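## Task

Pick up one end of the white wire and raise it well above the crate; about the highest point the arm can reach is enough, and a modest lift does not count. Before closing on the wire, spread the fingers around it by roughly a thumb's width or more, unless they were opened while well away from the entire wire; clamping it without that can fail the run. If the crate tips to half on its side, the run fails. It counts as done only while that end is held up above the table, the other arm is not touching the wire, and the wire rests on nothing else higher than a finger's width over the crate's rim. The black wire must stay in the crate with no part of it dragged over a wall, the crate must stand upright and wholly on the table, and neither gripper may hold anything except that one end.

## Robot and tools

Robot: two six-joint arms, left_arm and right_arm, each ending in a two-finger parallel gripper with a wrist camera. The names are labels only; left_arm sits on the +y side. Bases in the scene frame: left_arm at (+0.004, +0.266, +0.021) m, right_arm at (+0.004, -0.310, +0.015) m, both nearly unrotated. A bar below the bases and a plate behind them are fixed obstacles up to about 3 cm above the table; nothing warns before contact.

Frame: one shared scene frame. Origin is at table-top height, midway between the arms, roughly 5 to 10 cm in from the table's near edge. +x points out over the table, +z up. Positions are in metres; orientations are quaternions written w first (qw, qx, qy, qz). On a gripper, the fingers point along its own +z and spread along its own y. The reported end_effector_position is the spot between the finger pads, just under 1 cm behind the tips. Reported hand positions may be off, more so at long reach.

A row (used by both motion tools) is 16 numbers: left_arm x, y, z, qw, qx, qy, qz, opening, then right_arm in the same order. Send all 16 even when one arm is idle. x, y, z and the quaternion are an absolute target pose for that gripper in the scene frame, not an offset. Opening runs from -1 (closed) to +1 (fully open, 0.087 m). To keep an arm still, repeat the whole pose it last reported before it started resting, plus the opening it should have; to keep an orientation, resend the same quaternion every time rather than copying a drifted reading.

execute_actions(actions): a list of up to 15 actions; each action is a table of up to 15 rows, each row lasting one 1/30 s step; a short table repeats its final row to fill 15 steps (0.5 s). An empty list just reports state and images. An action is rejected for both arms if any target lies more than 0.6 m from that gripper's current position along any of the gripper's own axes; if the first action fails this against the latest state, or any action is malformed, nothing runs. Each step, the command is clamped to within 70 mm and 16 degrees of the measured pose, so far targets need several actions; after an action the arm only coasts to its last clamped pose. Position wins over orientation when both can't be met. Joint friction may leave the hand up to about 31 mm short, and tiny commands may do nothing.

move(target, speed, blocking): target is one 16-number row as above. Both grippers travel straight toward their poses and arrive together, taking 0.5 to 10 s (cut off at 10 s). speed is the top path speed in m/s, 0.002 to 0.5, default 0.25; rotation is capped at twice that in rad/s. Openings are sent when the move begins. Paths ignore obstacles and the other arm; the hand lags, can wander and can overshoot speed, especially near full stretch. Faster moves and targets further past a contact hit harder. blocking=false returns after 0.5 s while motion continues; then use wait or stop before sending further rows or moves. The result adds a move: line giving how it ended (done, off_target, moving, held, fault) and which limits acted (paced = pose clipped; held = a check blocked some steps, after which the arm may surge), plus each gripper's distance to its target. If only one arm is named, the other finished at rest.

wait(seconds): 0 to 10; lets the scene run with the last commands held; returns early if a running move ends. stop(): brakes a running move (needs room; the fingers keep moving). zoom_image(camera, region): camera is cam_high, cam_low, cam_left_wrist or cam_right_wrist; region is [x0, y0, x1, y1] in image pixels from the top-left, at most 504 by 504. read_manual(section): only "licences". finished_scene(scene): ends the current scene, given its number, and reports success; irreversible.

Results: the state line shows each gripper's position and quaternion. Hand target lines show what the controller is currently driving toward. grip_measured is the finger opening on the command scale (the last Joint positions value is opening in metres); each gripper has its own fixed error of up to about 1 mm. To hold something, command about 0.02 below grip_measured for a firm grip, less for a lighter one; pads push up to about 20 N, and a quick close can squeeze harder. Joint torques are noisy and offset. A pose unreachable line names an arm whose command the clearance check altered. FAULT lines report arm stops; MOTOR HOT warns from 75 °C, the arm halts at 90 °C and collapses at 100 °C, so avoid holding loads for long. Joint ranges (rad): waist -2.618 to 3.054, shoulder 0 to 3.142, elbow 0 to 3.142, wrist pitch and yaw -1.571 to 1.571, wrist roll -2.094 to 2.094. Images come from all four cameras, 504x504, in the order listed.

Avoid: closing on a wire without first opening wide around it; tipping or dragging the crate; knocking anything off the table; arms striking each other or the fixtures; drops, slips and fast collisions. Loose objects may occasionally be nudged by outside pushes. The robot keeps holding its last command while you think.

Each tool is called as name([rows], argument=value, ...), one row to a line, values as JSON.

## Session

execute_actions(actions=[])

Scene clock: 0.00 s.
left_arm: end_effector_position=(+0.4861, +0.4948, +0.1312) grip_measured=+1.000 end_effector_quat_wxyz=(+0.534, +0.305, +0.622, +0.485) | right_arm: end_effector_position=(+0.5558, -0.4125, +0.3725) grip_measured=+0.989 end_effector_quat_wxyz=(+0.689, -0.589, +0.322, -0.273)
Joint positions: left_arm=[0.387 2.124 0.811 1.358 0.132 1.193 0.087] | right_arm=[-0.505  1.944  1.532  0.754 -1.143 -1.106  0.087]
Joint velocities: left_arm=[-0.007  0.002  0.012  0.022 -0.051  0.022  0.   ] | right_arm=[-0.007 -0.002  0.002  0.051 -0.007  0.081 -0.001]
Joint torques (N m, as the arm reports them, + toward a larger angle): no reading
Motor temperatures (°C, as the motors report them): left_arm=[32 32 31 30 32 32] | right_arm=[33 33 32 32 33 31]
Hand target (left_arm): +0.486, +0.495, +0.131; +0.534, +0.305, +0.622, +0.485
Hand target (right_arm): +0.556, -0.413, +0.372; +0.689, -0.589, +0.322, -0.273

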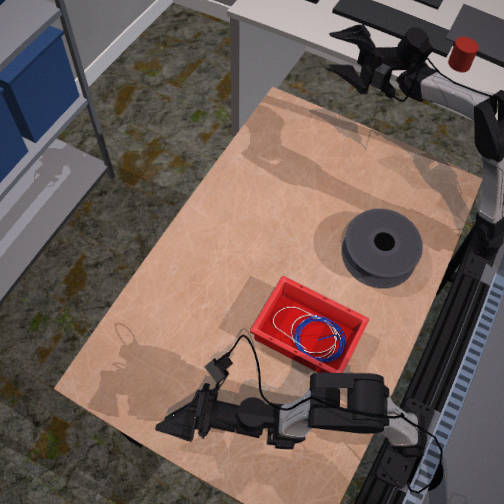

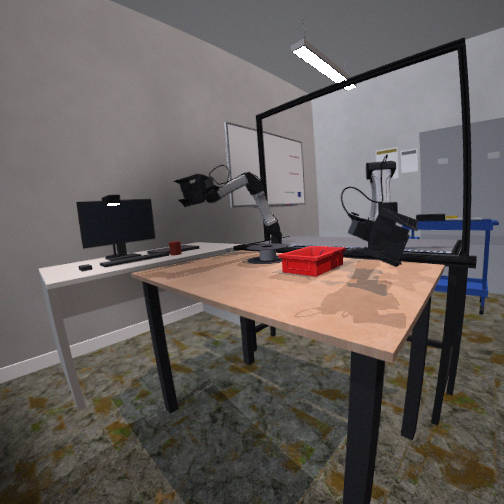

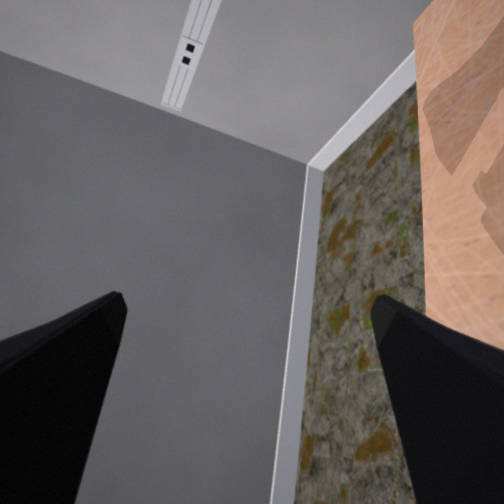

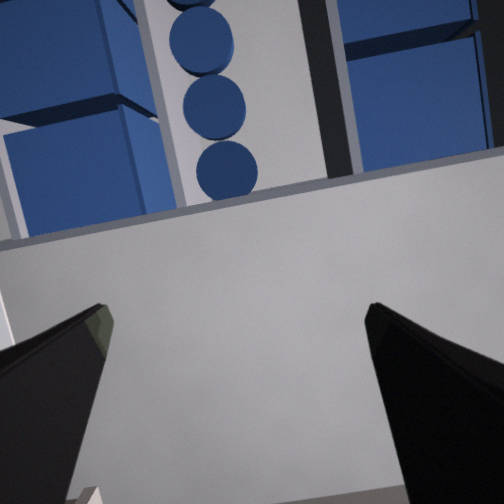

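zoom_image(camera="cam_high", region=[240, 265, 380, 385])

Region (240, 265, 380, 385) of cam_high's 504x504 image, scaled by 3.600, with more detail than that image has; it fills the top 432 rows of this view, and the rest is white.

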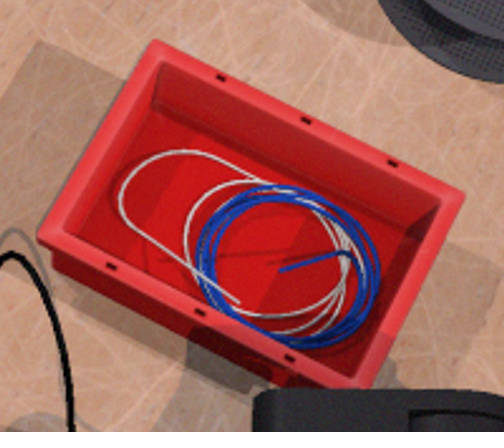

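move(target=[0.36,0.25,0.25,0,0,1,0,0,0.556,-0.413,0.372,0.689,-0.589,0.322,-0.273,1])

move(target=[0.36,0.195,0.13,0,0,1,0,-0.4,0.556,-0.413,0.372,0.689,-0.589,0.322,-0.273,1])

Scene clock: 10.93 s.
left_arm: end_effector_position=(+0.3635, +0.2535, +0.2465) grip_measured=+0.000 end_effector_quat_wxyz=(+0.124, +0.006, +0.992, -0.010) | right_arm: end_effector_position=(+0.5558, -0.4125, +0.3725) grip_measured=+0.989 end_effector_quat_wxyz=(+0.689, -0.589, +0.322, -0.273)
Joint positions: left_arm=[-0.06   1.935  2.179 -1.564  0.006 -0.021  0.044] | right_arm=[-0.505  1.944  1.532  0.754 -1.143 -1.106  0.087]
Joint velocities: left_arm=[-0.017  0.002 -0.002 -0.007 -0.007 -0.007 -0.   ] | right_arm=[-0.007 -0.012  0.002 -0.051 -0.066  0.007  0.   ]
Joint torques (N m, as the arm reports them, + toward a larger angle): left_arm=[ -0.15 -11.78   5.19   0.61   0.1    0.  ] | right_arm=[-0.08 -9.08  5.86  1.38  0.14  0.12]
Motor temperatures (°C, as the motors report them): left_arm=[32 36 33 32 32 32] | right_arm=[33 36 34 33 33 31]
Hand target (left_arm): +0.358, +0.250, +0.248; +0.121, +0.005, +0.992, -0.016
Hand target (right_arm): +0.556, -0.413, +0.372; +0.689, -0.589, +0.322, -0.273
Off the commanded pose (left_arm): 0.006 m, 14 deg.
Off the commanded pose (right_arm): 0.001 m, 0 deg.
joint sent to its limit (left arm) — the command would take joint 4 (wrist pitch) past its lower limit, so that joint was sent only as far as its limit.
move: off_target (left_arm)
camera_calibration (this result's frames):
cam_left_wrist: T_world_to_cam=[[-0.0020437, -0.999741, 0.0226691, 0.248018], [-0.814457, 0.0148172, 0.580035, 0.170045], [-0.58022, -0.0172776, -0.814276, 0.553683], [0, 0, 0, 1]] pos_world=[0.460259, 0.255001, 0.346597]

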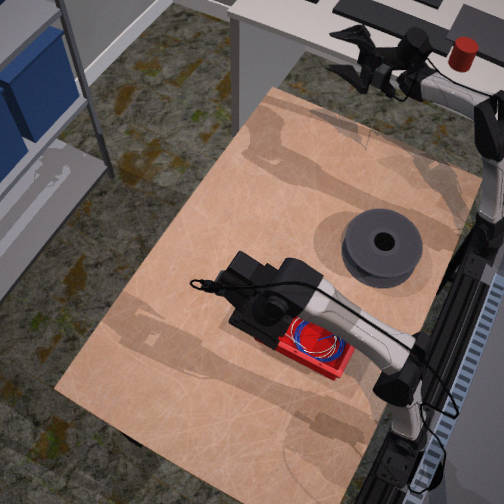

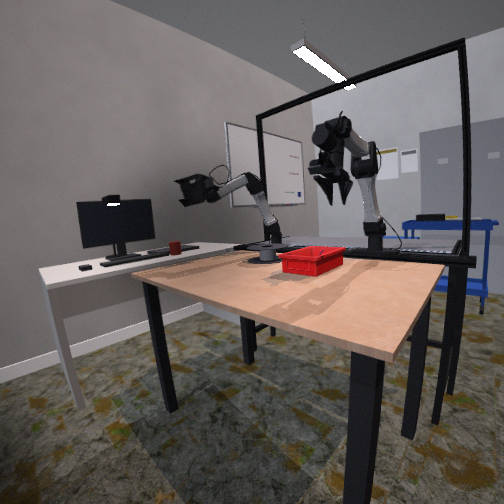

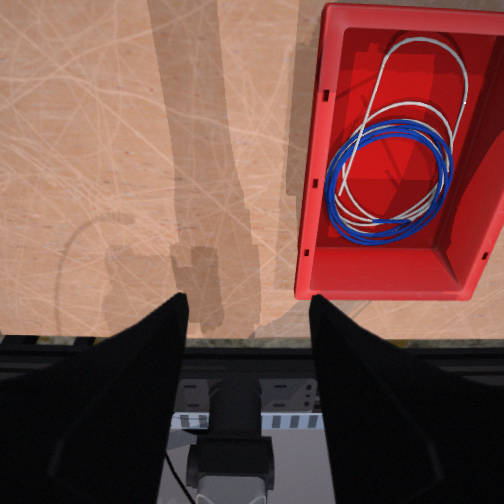

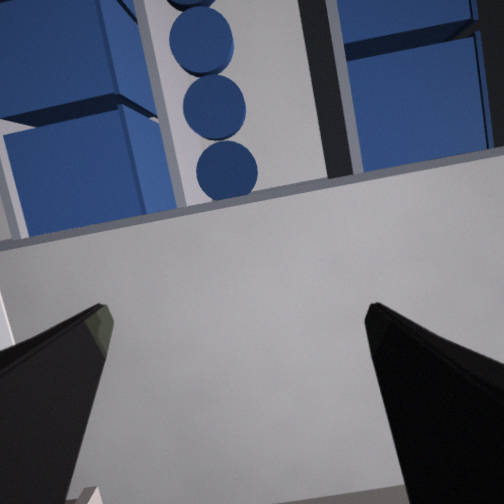

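Scene clock: 11.97 s.
left_arm: end_effector_position=(+0.3578, +0.1969, +0.1303) grip_measured=-0.400 end_effector_quat_wxyz=(-0.007, +0.001, +1.000, -0.002) | right_arm: end_effector_position=(+0.5558, -0.4125, +0.3725) grip_measured=+0.989 end_effector_quat_wxyz=(+0.689, -0.589, +0.322, -0.273)
Joint positions: left_arm=[-0.202  2.094  1.918 -1.405 -0.001 -0.173  0.026] | right_arm=[-0.505  1.944  1.532  0.754 -1.143 -1.106  0.087]
Joint velocities: left_arm=[-0.027 -0.017  0.012  0.037 -0.022 -0.022 -0.001] | right_arm=[-0.002 -0.007  0.007 -0.007 -0.095  0.022 -0.001]
Joint torques (N m, as the arm reports them, + toward a larger angle): left_arm=[ -0.22 -12.32   6.57   0.37  -0.04   0.02] | right_arm=[-0.1  -9.08  5.93  1.4   0.13  0.11]
Motor temperatures (°C, as the motors report them): left_arm=[32 36 33 32 32 32] | right_arm=[33 37 34 33 33 31]
Hand target (left_arm): +0.360, +0.194, +0.130; -0.001, -0.001, +1.000, -0.003
Hand target (right_arm): +0.556, -0.413, +0.372; +0.689, -0.589, +0.322, -0.273
Off the commanded pose (left_arm): 0.003 m, 1 deg.
Off the commanded pose (right_arm): 0.001 m, 0 deg.
move: done
camera_calibration (this result's frames):
cam_left_wrist: T_world_to_cam=[[0.0110729, -0.999925, 0.00525181, 0.191706], [-0.636238, -0.00299351, 0.771487, 0.148449], [-0.771413, -0.011884, -0.636224, 0.498922], [0, 0, 0, 1]] pos_world=[0.477201, 0.198065, 0.201893]

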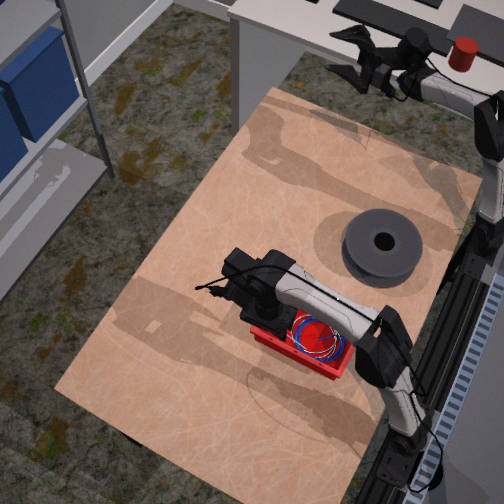

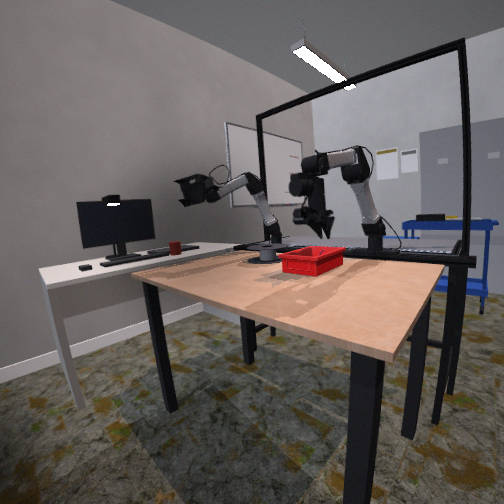

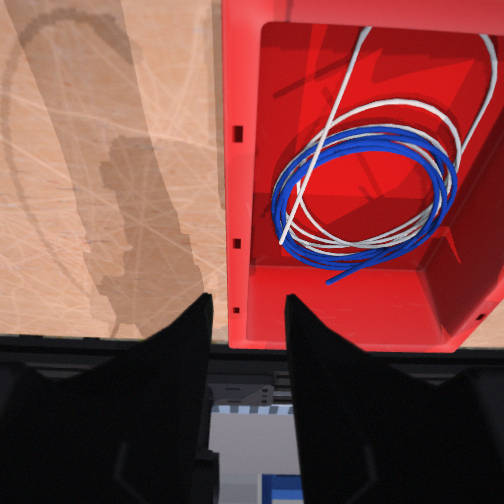

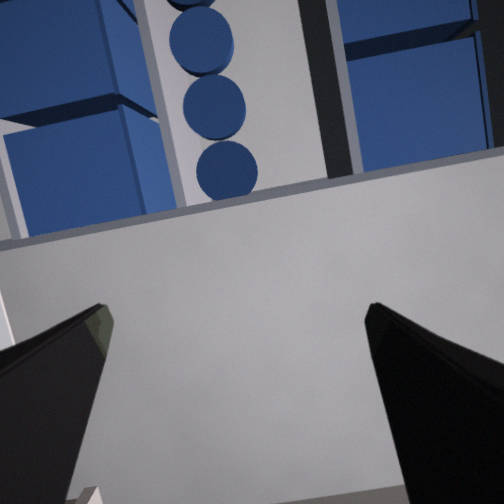

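move(target=[0.325,0.175,0.10,0,0,1,0,-0.4,0.556,-0.413,0.372,0.689,-0.589,0.322,-0.273,1])

move(target=[0.325,0.175,0.046,0,0,1,0,-0.4,0.556,-0.413,0.372,0.689,-0.589,0.322,-0.273,1], speed=0.08)

Scene clock: 16.43 s.
left_arm: end_effector_position=(+0.3258, +0.1758, +0.0975) grip_measured=-0.400 end_effector_quat_wxyz=(-0.011, +0.000, +1.000, -0.001) | right_arm: end_effector_position=(+0.5558, -0.4125, +0.3725) grip_measured=+0.989 end_effector_quat_wxyz=(+0.689, -0.589, +0.322, -0.273)
Joint positions: left_arm=[-0.272  1.994  1.637 -1.234 -0.001 -0.244  0.026] | right_arm=[-0.505  1.944  1.532  0.754 -1.143 -1.106  0.087]
Joint velocities: left_arm=[-0.007  0.007  0.002 -0.051  0.066 -0.066  0.   ] | right_arm=[-0.007 -0.017  0.012  0.022 -0.007  0.007  0.   ]
Joint torques (N m, as the arm reports them, + toward a larger angle): left_arm=[ -0.2  -13.32   5.38   0.33  -0.1    0.01] | right_arm=[-0.11 -9.02  5.89  1.41  0.11  0.09]
Motor temperatures (°C, as the motors report them): left_arm=[32 38 33 32 32 32] | right_arm=[33 38 35 33 33 31]
Hand target (left_arm): +0.325, +0.175, +0.100; -0.001, -0.000, +1.000, -0.000
Hand target (right_arm): +0.556, -0.413, +0.372; +0.689, -0.589, +0.322, -0.273
Off the commanded pose (left_arm): 0.003 m, 1 deg.
Off the commanded pose (right_arm): 0.001 m, 0 deg.
move: done
camera_calibration (this result's frames):
cam_left_wrist: T_world_to_cam=[[0.011792, -0.999928, 0.0022695, 0.171146], [-0.629821, -0.0056645, 0.77672, 0.151229], [-0.776651, -0.0105885, -0.629842, 0.454011], [0, 0, 0, 1]] pos_world=[0.445837, 0.176797, 0.168104]

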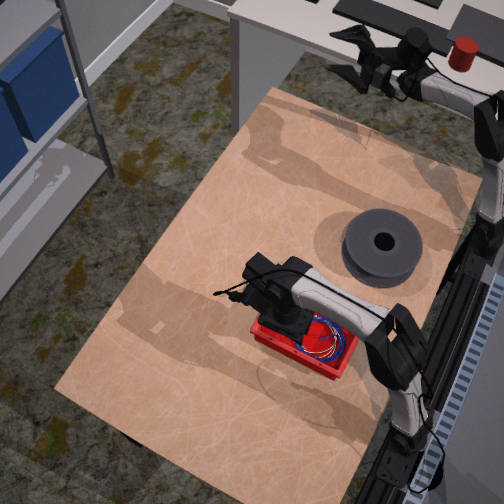

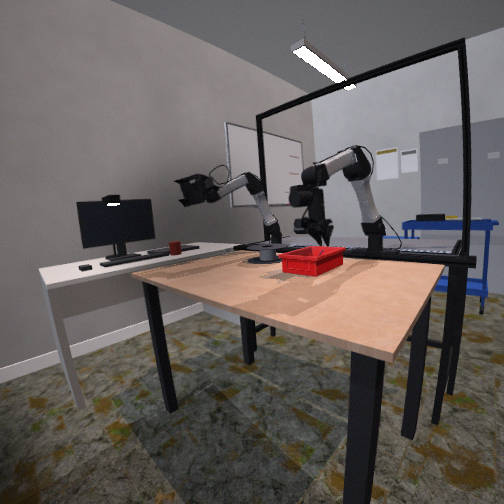

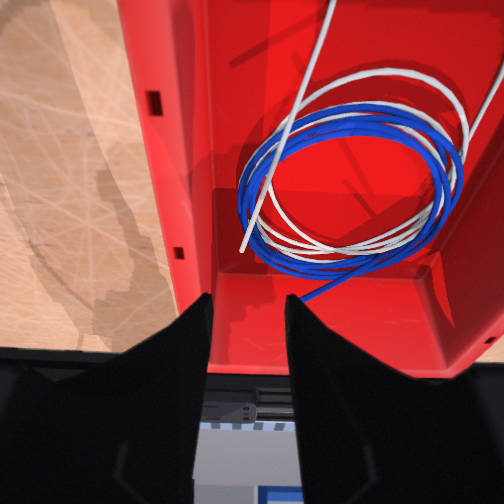

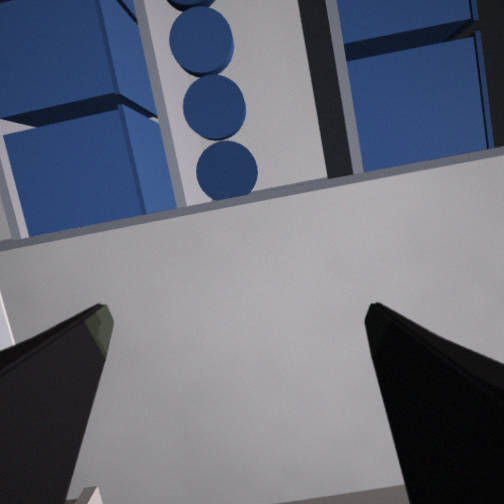

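Scene clock: 17.63 s.
left_arm: end_effector_position=(+0.3277, +0.1749, +0.0539) grip_measured=-0.400 end_effector_quat_wxyz=(+0.006, +0.000, +1.000, -0.005) | right_arm: end_effector_position=(+0.5558, -0.4125, +0.3725) grip_measured=+0.989 end_effector_quat_wxyz=(+0.689, -0.589, +0.322, -0.273)
Joint positions: left_arm=[-0.272  2.002  1.478 -1.032 -0.001 -0.244  0.026] | right_arm=[-0.505  1.944  1.532  0.754 -1.143 -1.106  0.087]
Joint velocities: left_arm=[-0.022 -0.007 -0.002 -0.007 -0.095 -0.007 -0.   ] | right_arm=[-0.027  0.002  0.002 -0.007 -0.007 -0.007 -0.   ]
Joint torques (N m, as the arm reports them, + toward a larger angle): left_arm=[-0.25 -9.72  5.4   0.4  -0.12  0.02] | right_arm=[-0.1  -9.19  5.87  1.41  0.13  0.12]
Motor temperatures (°C, as the motors report them): left_arm=[32 38 33 32 32 32] | right_arm=[33 38 35 33 33 31]
Hand target (left_arm): +0.325, +0.175, +0.046; -0.000, +0.000, +1.000, +0.000
Hand target (right_arm): +0.556, -0.413, +0.372; +0.689, -0.589, +0.322, -0.273
Off the commanded pose (left_arm): 0.008 m, 1 deg.
Off the commanded pose (right_arm): 0.001 m, 0 deg.
move: done
camera_calibration (this result's frames):
cam_left_wrist: T_world_to_cam=[[0.0122145, -0.999865, 0.0109734, 0.169791], [-0.655338, 0.000284019, 0.755336, 0.194707], [-0.755237, -0.0164174, -0.655246, 0.423337], [0, 0, 0, 1]] pos_world=[0.445245, 0.176663, 0.128457]

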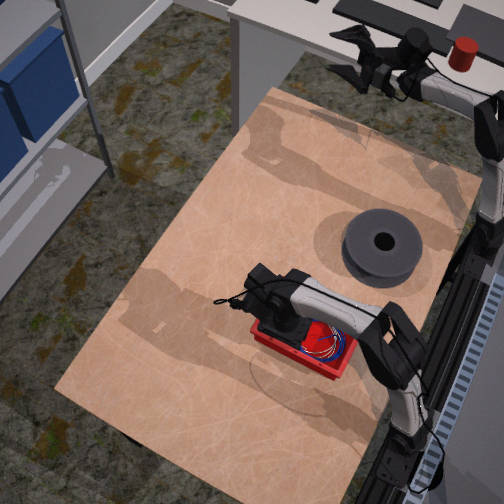

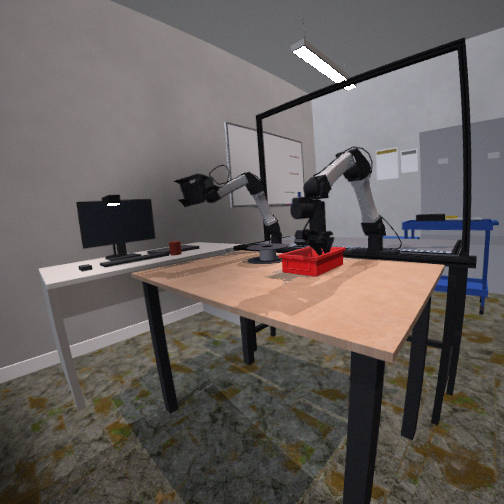

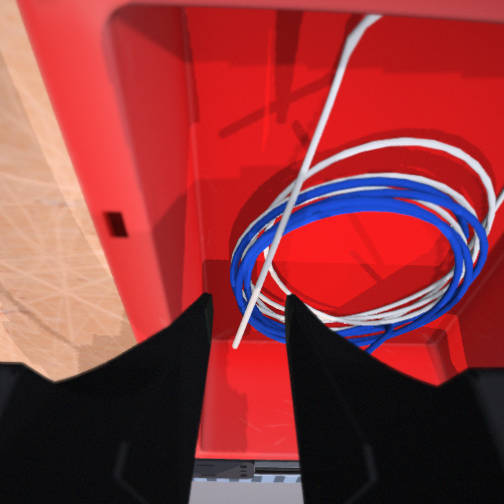

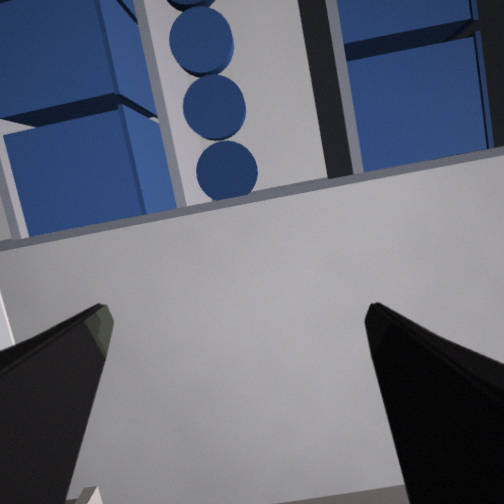

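move(target=[0.319,0.172,0.037,0,0,1,0,-0.4,0.556,-0.413,0.372,0.689,-0.589,0.322,-0.273,1], speed=0.05)

move(target=[0.319,0.172,0.037,0,0,1,0,-1,0.556,-0.413,0.372,0.689,-0.589,0.322,-0.273,1])

move(target=[0.33,0.13,0.25,0.2,0,0.98,0,-1,0.556,-0.413,0.372,0.689,-0.589,0.322,-0.273,1], speed=0.1)

Scene clock: 21.70 s.
left_arm: end_effector_position=(+0.3214, +0.1737, +0.0428) grip_measured=-0.400 end_effector_quat_wxyz=(+0.002, -0.001, +1.000, -0.004) | right_arm: end_effector_position=(+0.5558, -0.4125, +0.3725) grip_measured=+0.989 end_effector_quat_wxyz=(+0.689, -0.589, +0.322, -0.273)
Joint positions: left_arm=[-0.278  2.002  1.43  -0.993 -0.001 -0.254  0.026] | right_arm=[-0.505  1.944  1.532  0.754 -1.143 -1.106  0.087]
Joint velocities: left_arm=[-0.007  0.002 -0.022  0.095  0.066 -0.051  0.001] | right_arm=[ 0.007 -0.007  0.002  0.007  0.007  0.095 -0.001]
Joint torques (N m, as the arm reports them, + toward a larger angle): left_arm=[ -0.41 -10.32   5.24   0.38  -0.1    0.02] | right_arm=[-0.11 -9.14  5.91  1.4   0.13  0.12]
Motor temperatures (°C, as the motors report them): left_arm=[32 39 33 32 32 32] | right_arm=[33 39 36 34 33 31]
Hand target (left_arm): +0.319, +0.172, +0.037; -0.000, +0.000, +1.000, -0.000
Hand target (right_arm): +0.556, -0.413, +0.372; +0.689, -0.589, +0.322, -0.273
Off the commanded pose (left_arm): 0.006 m, 1 deg.
Off the commanded pose (right_arm): 0.001 m, 0 deg.
move: done
camera_calibration (this result's frames):
cam_left_wrist: T_world_to_cam=[[0.0149013, -0.999849, 0.00889448, 0.167944], [-0.649141, -0.0029078, 0.760662, 0.197362], [-0.760522, -0.0171086, -0.649087, 0.412886], [0, 0, 0, 1]] pos_world=[0.439623, 0.175557, 0.116379]

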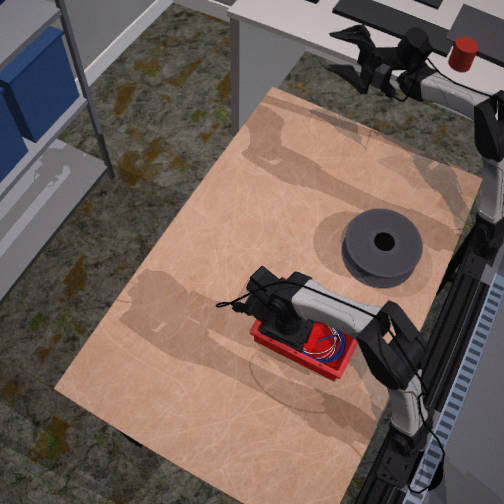

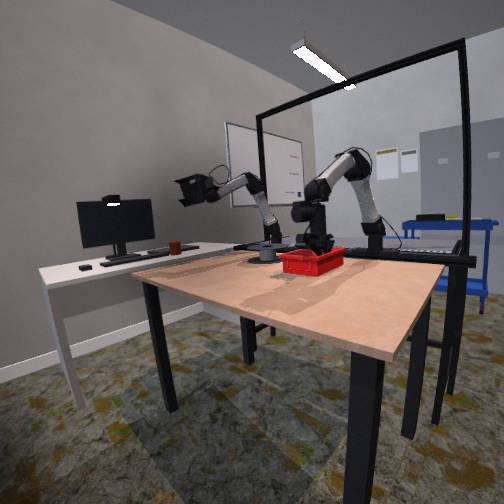

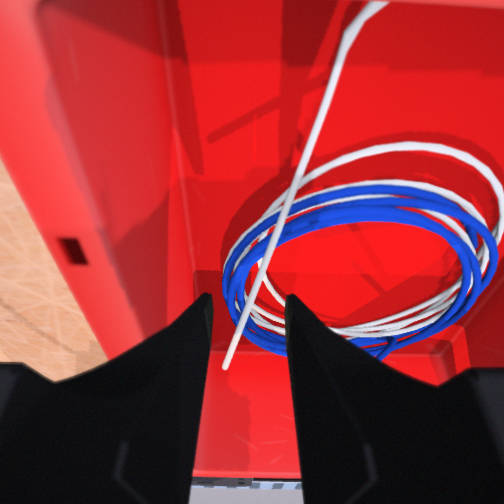

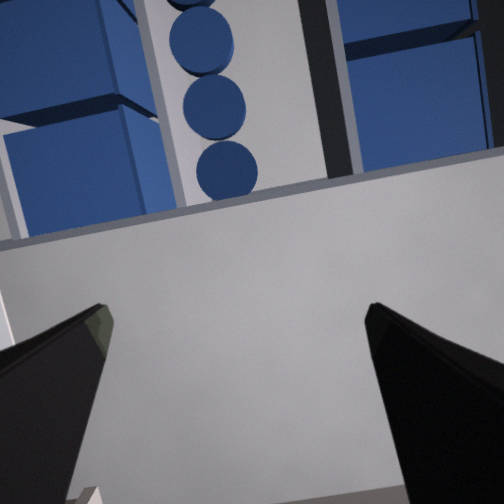

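Scene clock: 22.40 s.
left_arm: end_effector_position=(+0.3221, +0.1735, +0.0427) grip_measured=-0.951 end_effector_quat_wxyz=(+0.003, -0.002, +1.000, -0.004) | right_arm: end_effector_position=(+0.5558, -0.4125, +0.3725) grip_measured=+0.989 end_effector_quat_wxyz=(+0.689, -0.589, +0.322, -0.273)
Joint positions: left_arm=[-0.278  2.002  1.43  -0.99  -0.001 -0.255  0.002] | right_arm=[-0.505  1.944  1.532  0.754 -1.143 -1.106  0.087]
Joint velocities: left_arm=[ 0.007  0.002 -0.007 -0.037 -0.007 -0.051  0.   ] | right_arm=[-0.007 -0.007 -0.012  0.022 -0.051  0.022  0.001]
Joint torques (N m, as the arm reports them, + toward a larger angle): left_arm=[ -0.52 -10.36   5.24   0.37  -0.12   0.01] | right_arm=[-0.08 -9.09  5.9   1.38  0.16  0.08]
Motor temperatures (°C, as the motors report them): left_arm=[32 39 33 31 32 32] | right_arm=[33 39 36 34 33 31]
Hand target (left_arm): +0.319, +0.172, +0.037; -0.000, +0.000, +1.000, -0.000
Hand target (right_arm): +0.556, -0.413, +0.372; +0.689, -0.589, +0.322, -0.273
Off the commanded pose (left_arm): 0.007 m, 1 deg.
Off the commanded pose (right_arm): 0.001 m, 0 deg.
move: done
camera_calibration (this result's frames):
cam_left_wrist: T_world_to_cam=[[0.0156606, -0.999831, 0.00960139, 0.167459], [-0.6511, -0.00290978, 0.758987, 0.198562], [-0.758831, -0.0181376, -0.651035, 0.413024], [0, 0, 0, 1]] pos_world=[0.440077, 0.1755, 0.11658]

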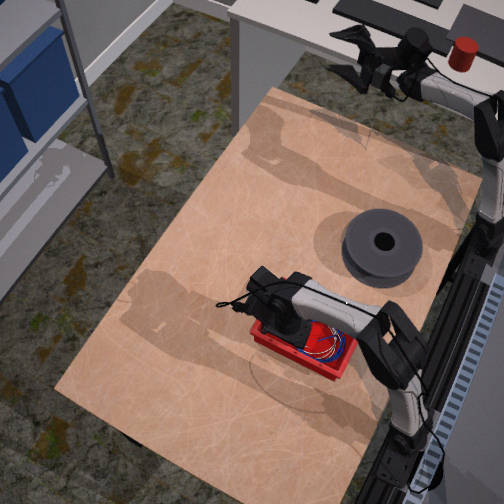

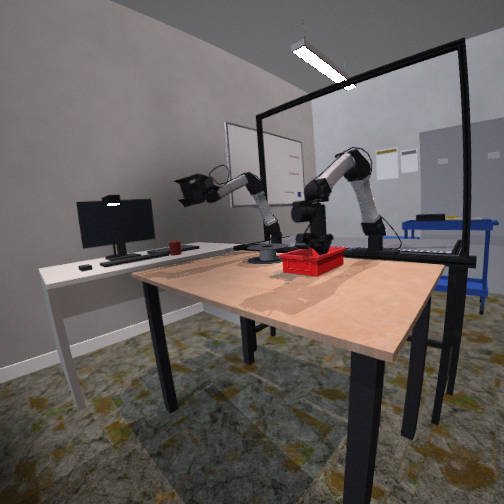

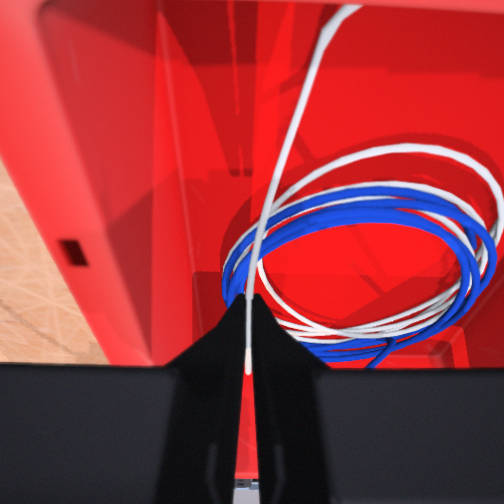

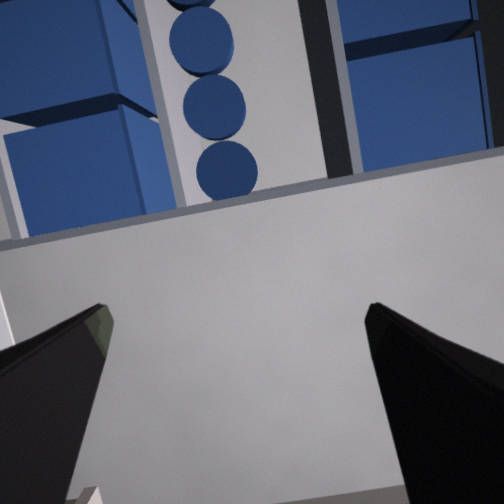

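Scene clock: 25.03 s.
left_arm: end_effector_position=(+0.3289, +0.1313, +0.2405) grip_measured=-0.951 end_effector_quat_wxyz=(+0.185, +0.002, +0.983, +0.006) | right_arm: end_effector_position=(+0.5558, -0.4125, +0.3725) grip_measured=+0.989 end_effector_quat_wxyz=(+0.689, -0.589, +0.322, -0.273)
Joint positions: left_arm=[-0.463  1.767  1.912 -1.381 -0.171 -0.402  0.002] | right_arm=[-0.505  1.944  1.532  0.754 -1.143 -1.106  0.087]
Joint velocities: left_arm=[-0.012 -0.017  0.002 -0.095 -0.051 -0.007 -0.001] | right_arm=[ 0.022 -0.017 -0.017  0.066 -0.125 -0.022 -0.001]
Joint torques (N m, as the arm reports them, + toward a larger angle): left_arm=[ -0.48 -10.24   9.04   0.78  -0.22   0.02] | right_arm=[-0.02 -9.15  5.87  1.38  0.13  0.11]
Motor temperatures (°C, as the motors report them): left_arm=[32 40 34 31 32 32] | right_arm=[33 40 36 34 33 31]
Hand target (left_arm): +0.328, +0.130, +0.251; +0.199, +0.001, +0.980, +0.003
Hand target (right_arm): +0.556, -0.413, +0.372; +0.689, -0.589, +0.322, -0.273
Off the commanded pose (left_arm): 0.010 m, 2 deg.
Off the commanded pose (right_arm): 0.001 m, 0 deg.
move: done
camera_calibration (this result's frames):
cam_left_wrist: T_world_to_cam=[[0.00992404, -0.999931, -0.00634412, 0.129064], [-0.879288, -0.0117476, 0.476146, 0.196989], [-0.476188, 0.000853013, -0.879343, 0.505639], [0, 0, 0, 1]] pos_world=[0.412708, 0.130938, 0.351654]

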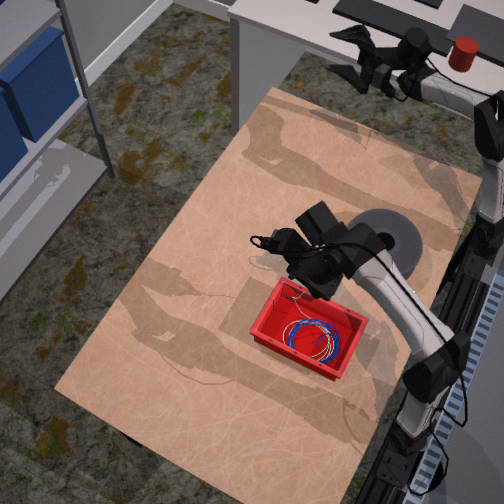

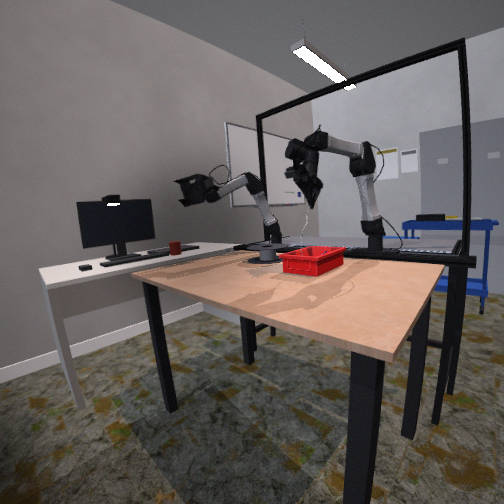

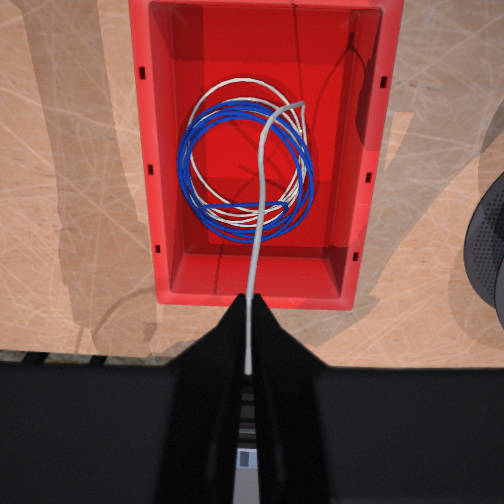

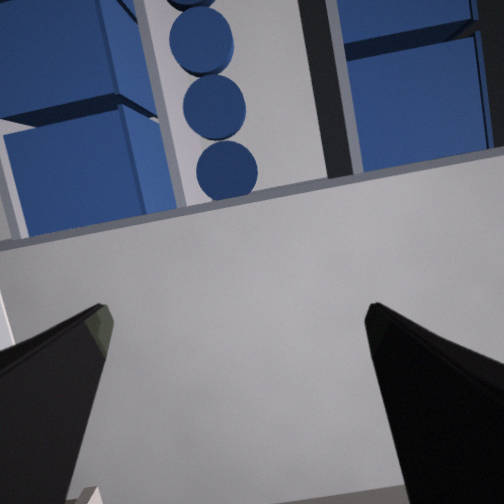

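move(target=[0.33,0.13,0.45,0.5,0.1,0.85,-0.1,-1,0.556,-0.413,0.372,0.689,-0.589,0.322,-0.273,1], speed=0.06)

Scene clock: 33.40 s.
left_arm: end_effector_position=(+0.3325, +0.1311, +0.4321) grip_measured=-0.951 end_effector_quat_wxyz=(+0.478, +0.100, +0.869, -0.083) | right_arm: end_effector_position=(+0.5558, -0.4125, +0.3725) grip_measured=+0.989 end_effector_quat_wxyz=(+0.689, -0.589, +0.322, -0.273)
Joint positions: left_arm=[-0.481  1.547  2.228 -1.245 -0.146 -0.139  0.002] | right_arm=[-0.505  1.944  1.532  0.754 -1.143 -1.106  0.087]
Joint velocities: left_arm=[-0.022 -0.007 -0.012 -0.051  0.007 -0.007 -0.   ] | right_arm=[-0.002  0.002  0.007  0.007  0.051 -0.022 -0.   ]
Joint torques (N m, as the arm reports them, + toward a larger angle): left_arm=[ 0.01 -7.18  7.7   1.77  0.02  0.16] | right_arm=[-0.06 -9.07  5.91  1.39  0.13  0.13]
Motor temperatures (°C, as the motors report them): left_arm=[32 41 35 33 32 32] | right_arm=[33 41 37 34 33 31]
Hand target (left_arm): +0.329, +0.131, +0.451; +0.504, +0.102, +0.853, -0.094
Hand target (right_arm): +0.556, -0.413, +0.372; +0.689, -0.589, +0.322, -0.273
Off the commanded pose (left_arm): 0.018 m, 4 deg.
Off the commanded pose (right_arm): 0.001 m, 0 deg.
move: off_target (left_arm)
camera_calibration (this result's frames):
cam_left_wrist: T_world_to_cam=[[-0.247465, -0.967125, 0.0585613, 0.183226], [-0.960875, 0.237206, -0.143015, 0.37096], [0.124422, -0.0916614, -0.987986, 0.535202], [0, 0, 0, 1]] pos_world=[0.335197, 0.138266, 0.571095]

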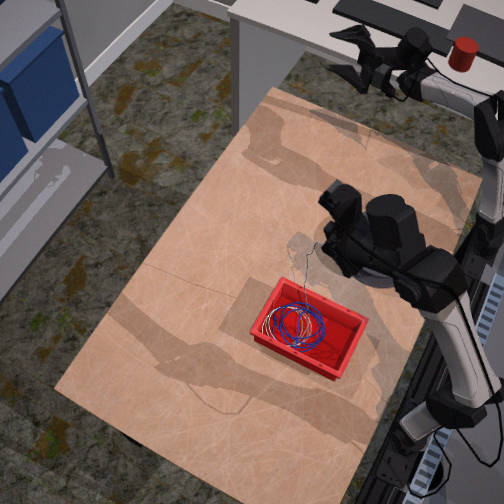

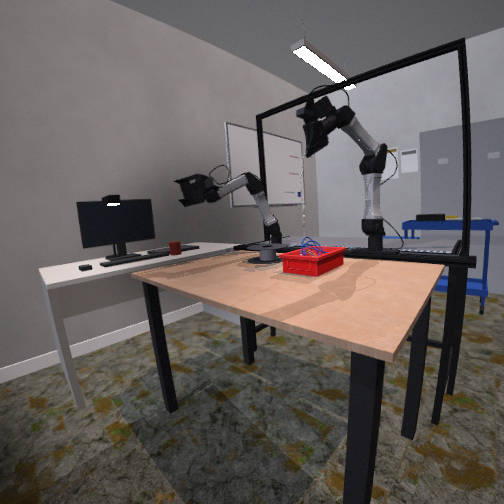

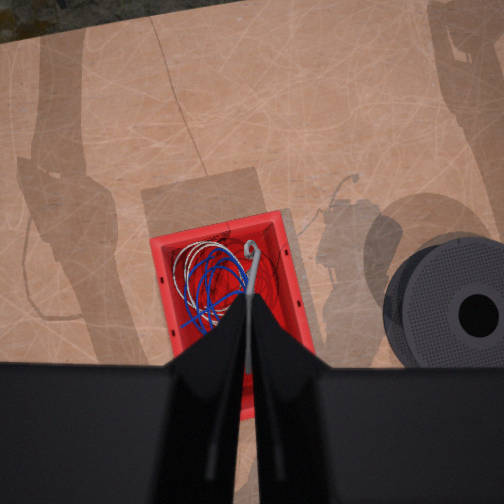

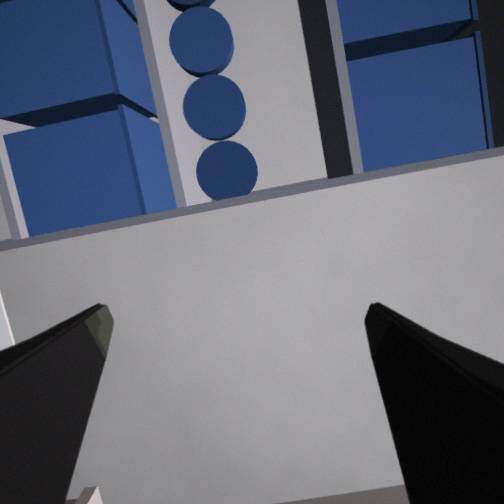

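Blue tilts up; continue a bit, pulling from the -y side.

move(target=[0.31,0.08,0.57,0.65,0.17,0.72,-0.17,-1,0.556,-0.413,0.372,0.689,-0.589,0.322,-0.273,1], speed=0.05)

zoom_image(camera="cam_high", region=[230, 230, 390, 390])

Scene clock: 41.90 s.
left_arm: end_effector_position=(+0.3069, +0.0857, +0.5620) grip_measured=-0.951 end_effector_quat_wxyz=(+0.643, +0.167, +0.730, -0.161) | right_arm: end_effector_position=(+0.5558, -0.4125, +0.3725) grip_measured=+0.989 end_effector_quat_wxyz=(+0.689, -0.589, +0.322, -0.273)
Joint positions: left_arm=[-0.643  1.565  2.518 -1.078 -0.145 -0.032  0.002] | right_arm=[-0.505  1.944  1.532  0.754 -1.143 -1.106  0.087]
Joint velocities: left_arm=[-0.002 -0.012  0.007  0.007  0.007  0.037  0.002] | right_arm=[-0.022 -0.002 -0.002  0.022  0.007  0.037 -0.   ]
Joint torques (N m, as the arm reports them, + toward a larger angle): left_arm=[-0.58 -2.48  6.13  1.88 -0.03  0.15] | right_arm=[-0.16 -9.09  5.78  1.4   0.13  0.12]
Motor temperatures (°C, as the motors report them): left_arm=[32 40 35 35 32 32] | right_arm=[33 43 38 35 33 31]
Hand target (left_arm): +0.308, +0.080, +0.570; +0.653, +0.169, +0.720, -0.167
Hand target (right_arm): +0.556, -0.413, +0.372; +0.689, -0.589, +0.322, -0.273
Off the commanded pose (left_arm): 0.010 m, 2 deg.
Off the commanded pose (right_arm): 0.001 m, 0 deg.
move: done
camera_calibration (this result's frames):
cam_left_wrist: T_world_to_cam=[[-0.4504, -0.892199, 0.0334792, 0.195321], [-0.754518, 0.360313, -0.548522, 0.529735], [0.477328, -0.272315, -0.835466, 0.484072], [0, 0, 0, 1]] pos_world=[0.256606, 0.115215, 0.688458]

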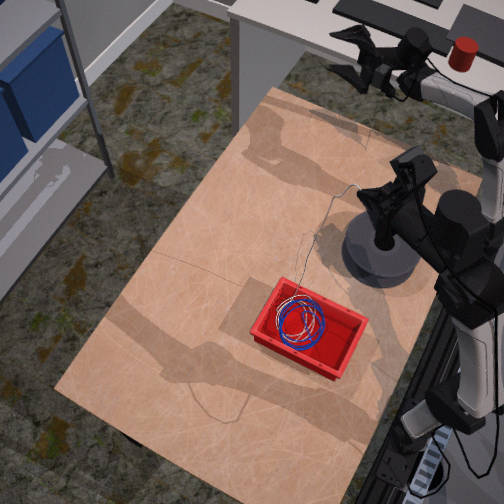

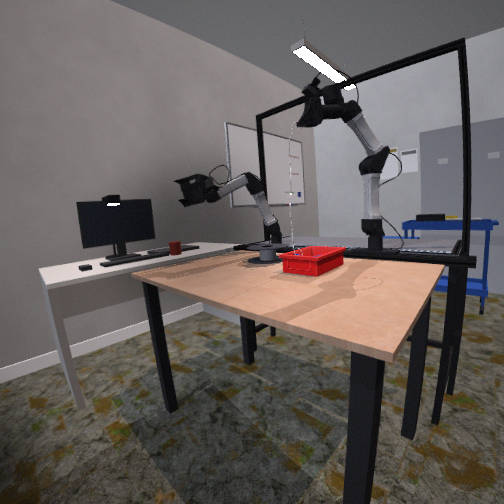

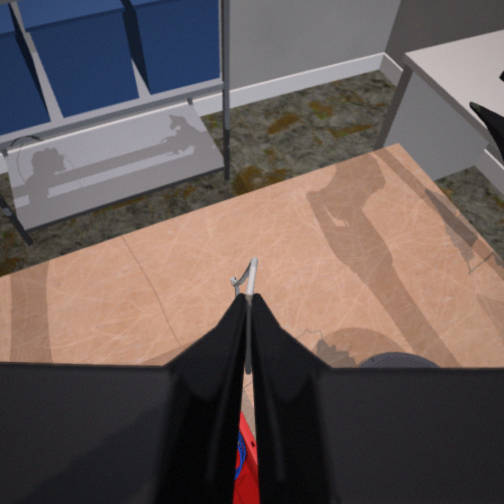

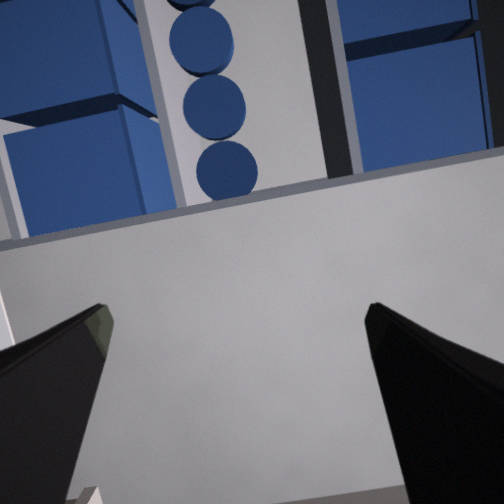

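Region (230, 230, 390, 390) of cam_high's 504x504 image, scaled by 3.150, with more detail than that image has.

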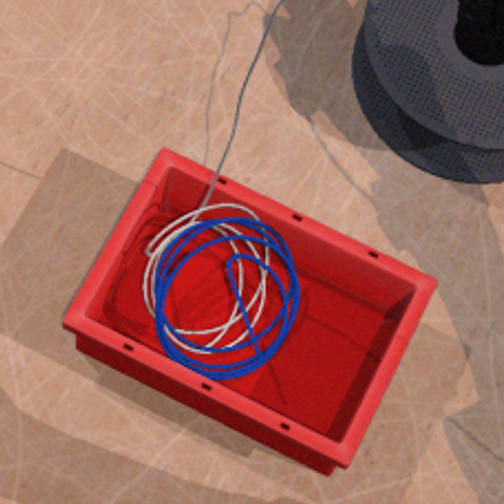

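move(target=[0.31,0.11,0.72,0.82,0.13,0.52,-0.2,-1,0.556,-0.413,0.372,0.689,-0.589,0.322,-0.273,1], speed=0.06)

zoom_image(camera="cam_low", region=[200, 50, 440, 290])

Scene clock: 50.63 s.
left_arm: end_effector_position=(+0.3069, +0.1097, +0.7124) grip_measured=-0.951 end_effector_quat_wxyz=(+0.819, +0.128, +0.523, -0.198) | right_arm: end_effector_position=(+0.5558, -0.4125, +0.3725) grip_measured=+0.989 end_effector_quat_wxyz=(+0.689, -0.589, +0.322, -0.273)
Joint positions: left_arm=[-0.532  1.701  2.86  -0.727 -0.023  0.021  0.002] | right_arm=[-0.505  1.944  1.532  0.754 -1.143 -1.106  0.087]
Joint velocities: left_arm=[-0.012 -0.007 -0.002 -0.007 -0.022 -0.066 -0.001] | right_arm=[-0.027 -0.007 -0.002 -0.022  0.007 -0.022 -0.001]
Joint torques (N m, as the arm reports them, + toward a larger angle): left_arm=[ 0.99 -2.03  4.28  1.57  0.09  0.12] | right_arm=[-0.15 -9.03  5.81  1.41  0.13  0.11]
Motor temperatures (°C, as the motors report them): left_arm=[32 39 35 36 32 32] | right_arm=[33 44 38 35 33 31]
Hand target (left_arm): +0.309, +0.111, +0.718; +0.827, +0.127, +0.512, -0.196
Hand target (right_arm): +0.556, -0.413, +0.372; +0.689, -0.589, +0.322, -0.273
Off the commanded pose (left_arm): 0.008 m, 1 deg.
Off the commanded pose (right_arm): 0.001 m, 0 deg.
elbow stopped short (left arm): the move would have taken joint 3 (elbow) straighter than the controller allows; a more bent joint 3 avoids this.
move: done
camera_calibration (this result's frames):
cam_left_wrist: T_world_to_cam=[[-0.463109, -0.886259, 0.00866171, 0.232638], [-0.376791, 0.188025, -0.907015, 0.761915], [0.802221, -0.42331, -0.42101, 0.237829], [0, 0, 0, 1]] pos_world=[0.204027, 0.163594, 0.789181]

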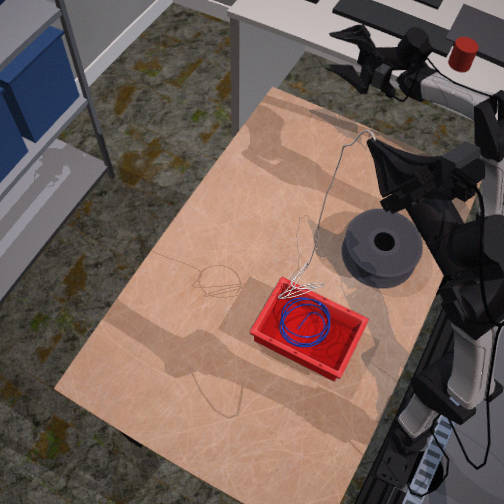

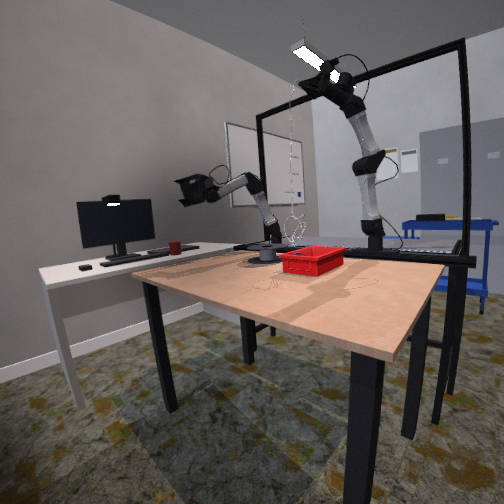

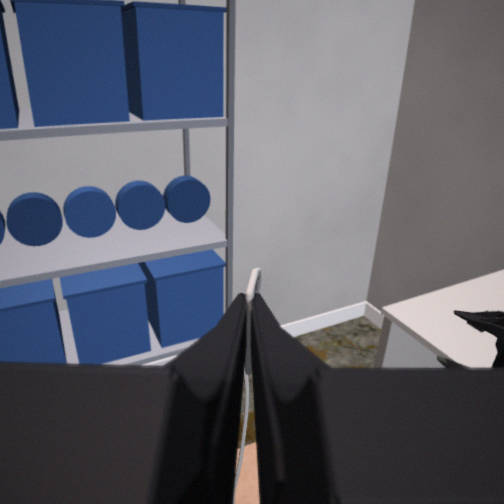

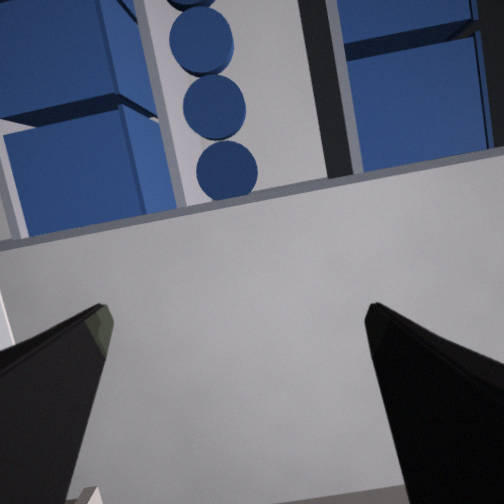

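Region (200, 50, 440, 290) of cam_low's 504x504 image, scaled by 2.100, with more detail than that image has.

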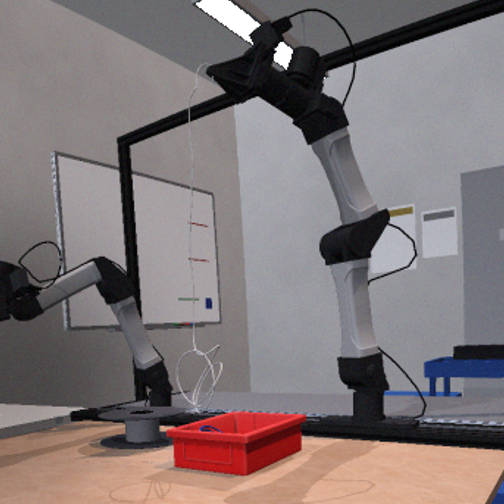

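finished_scene(scene=1)

The scene is finished: the task was done.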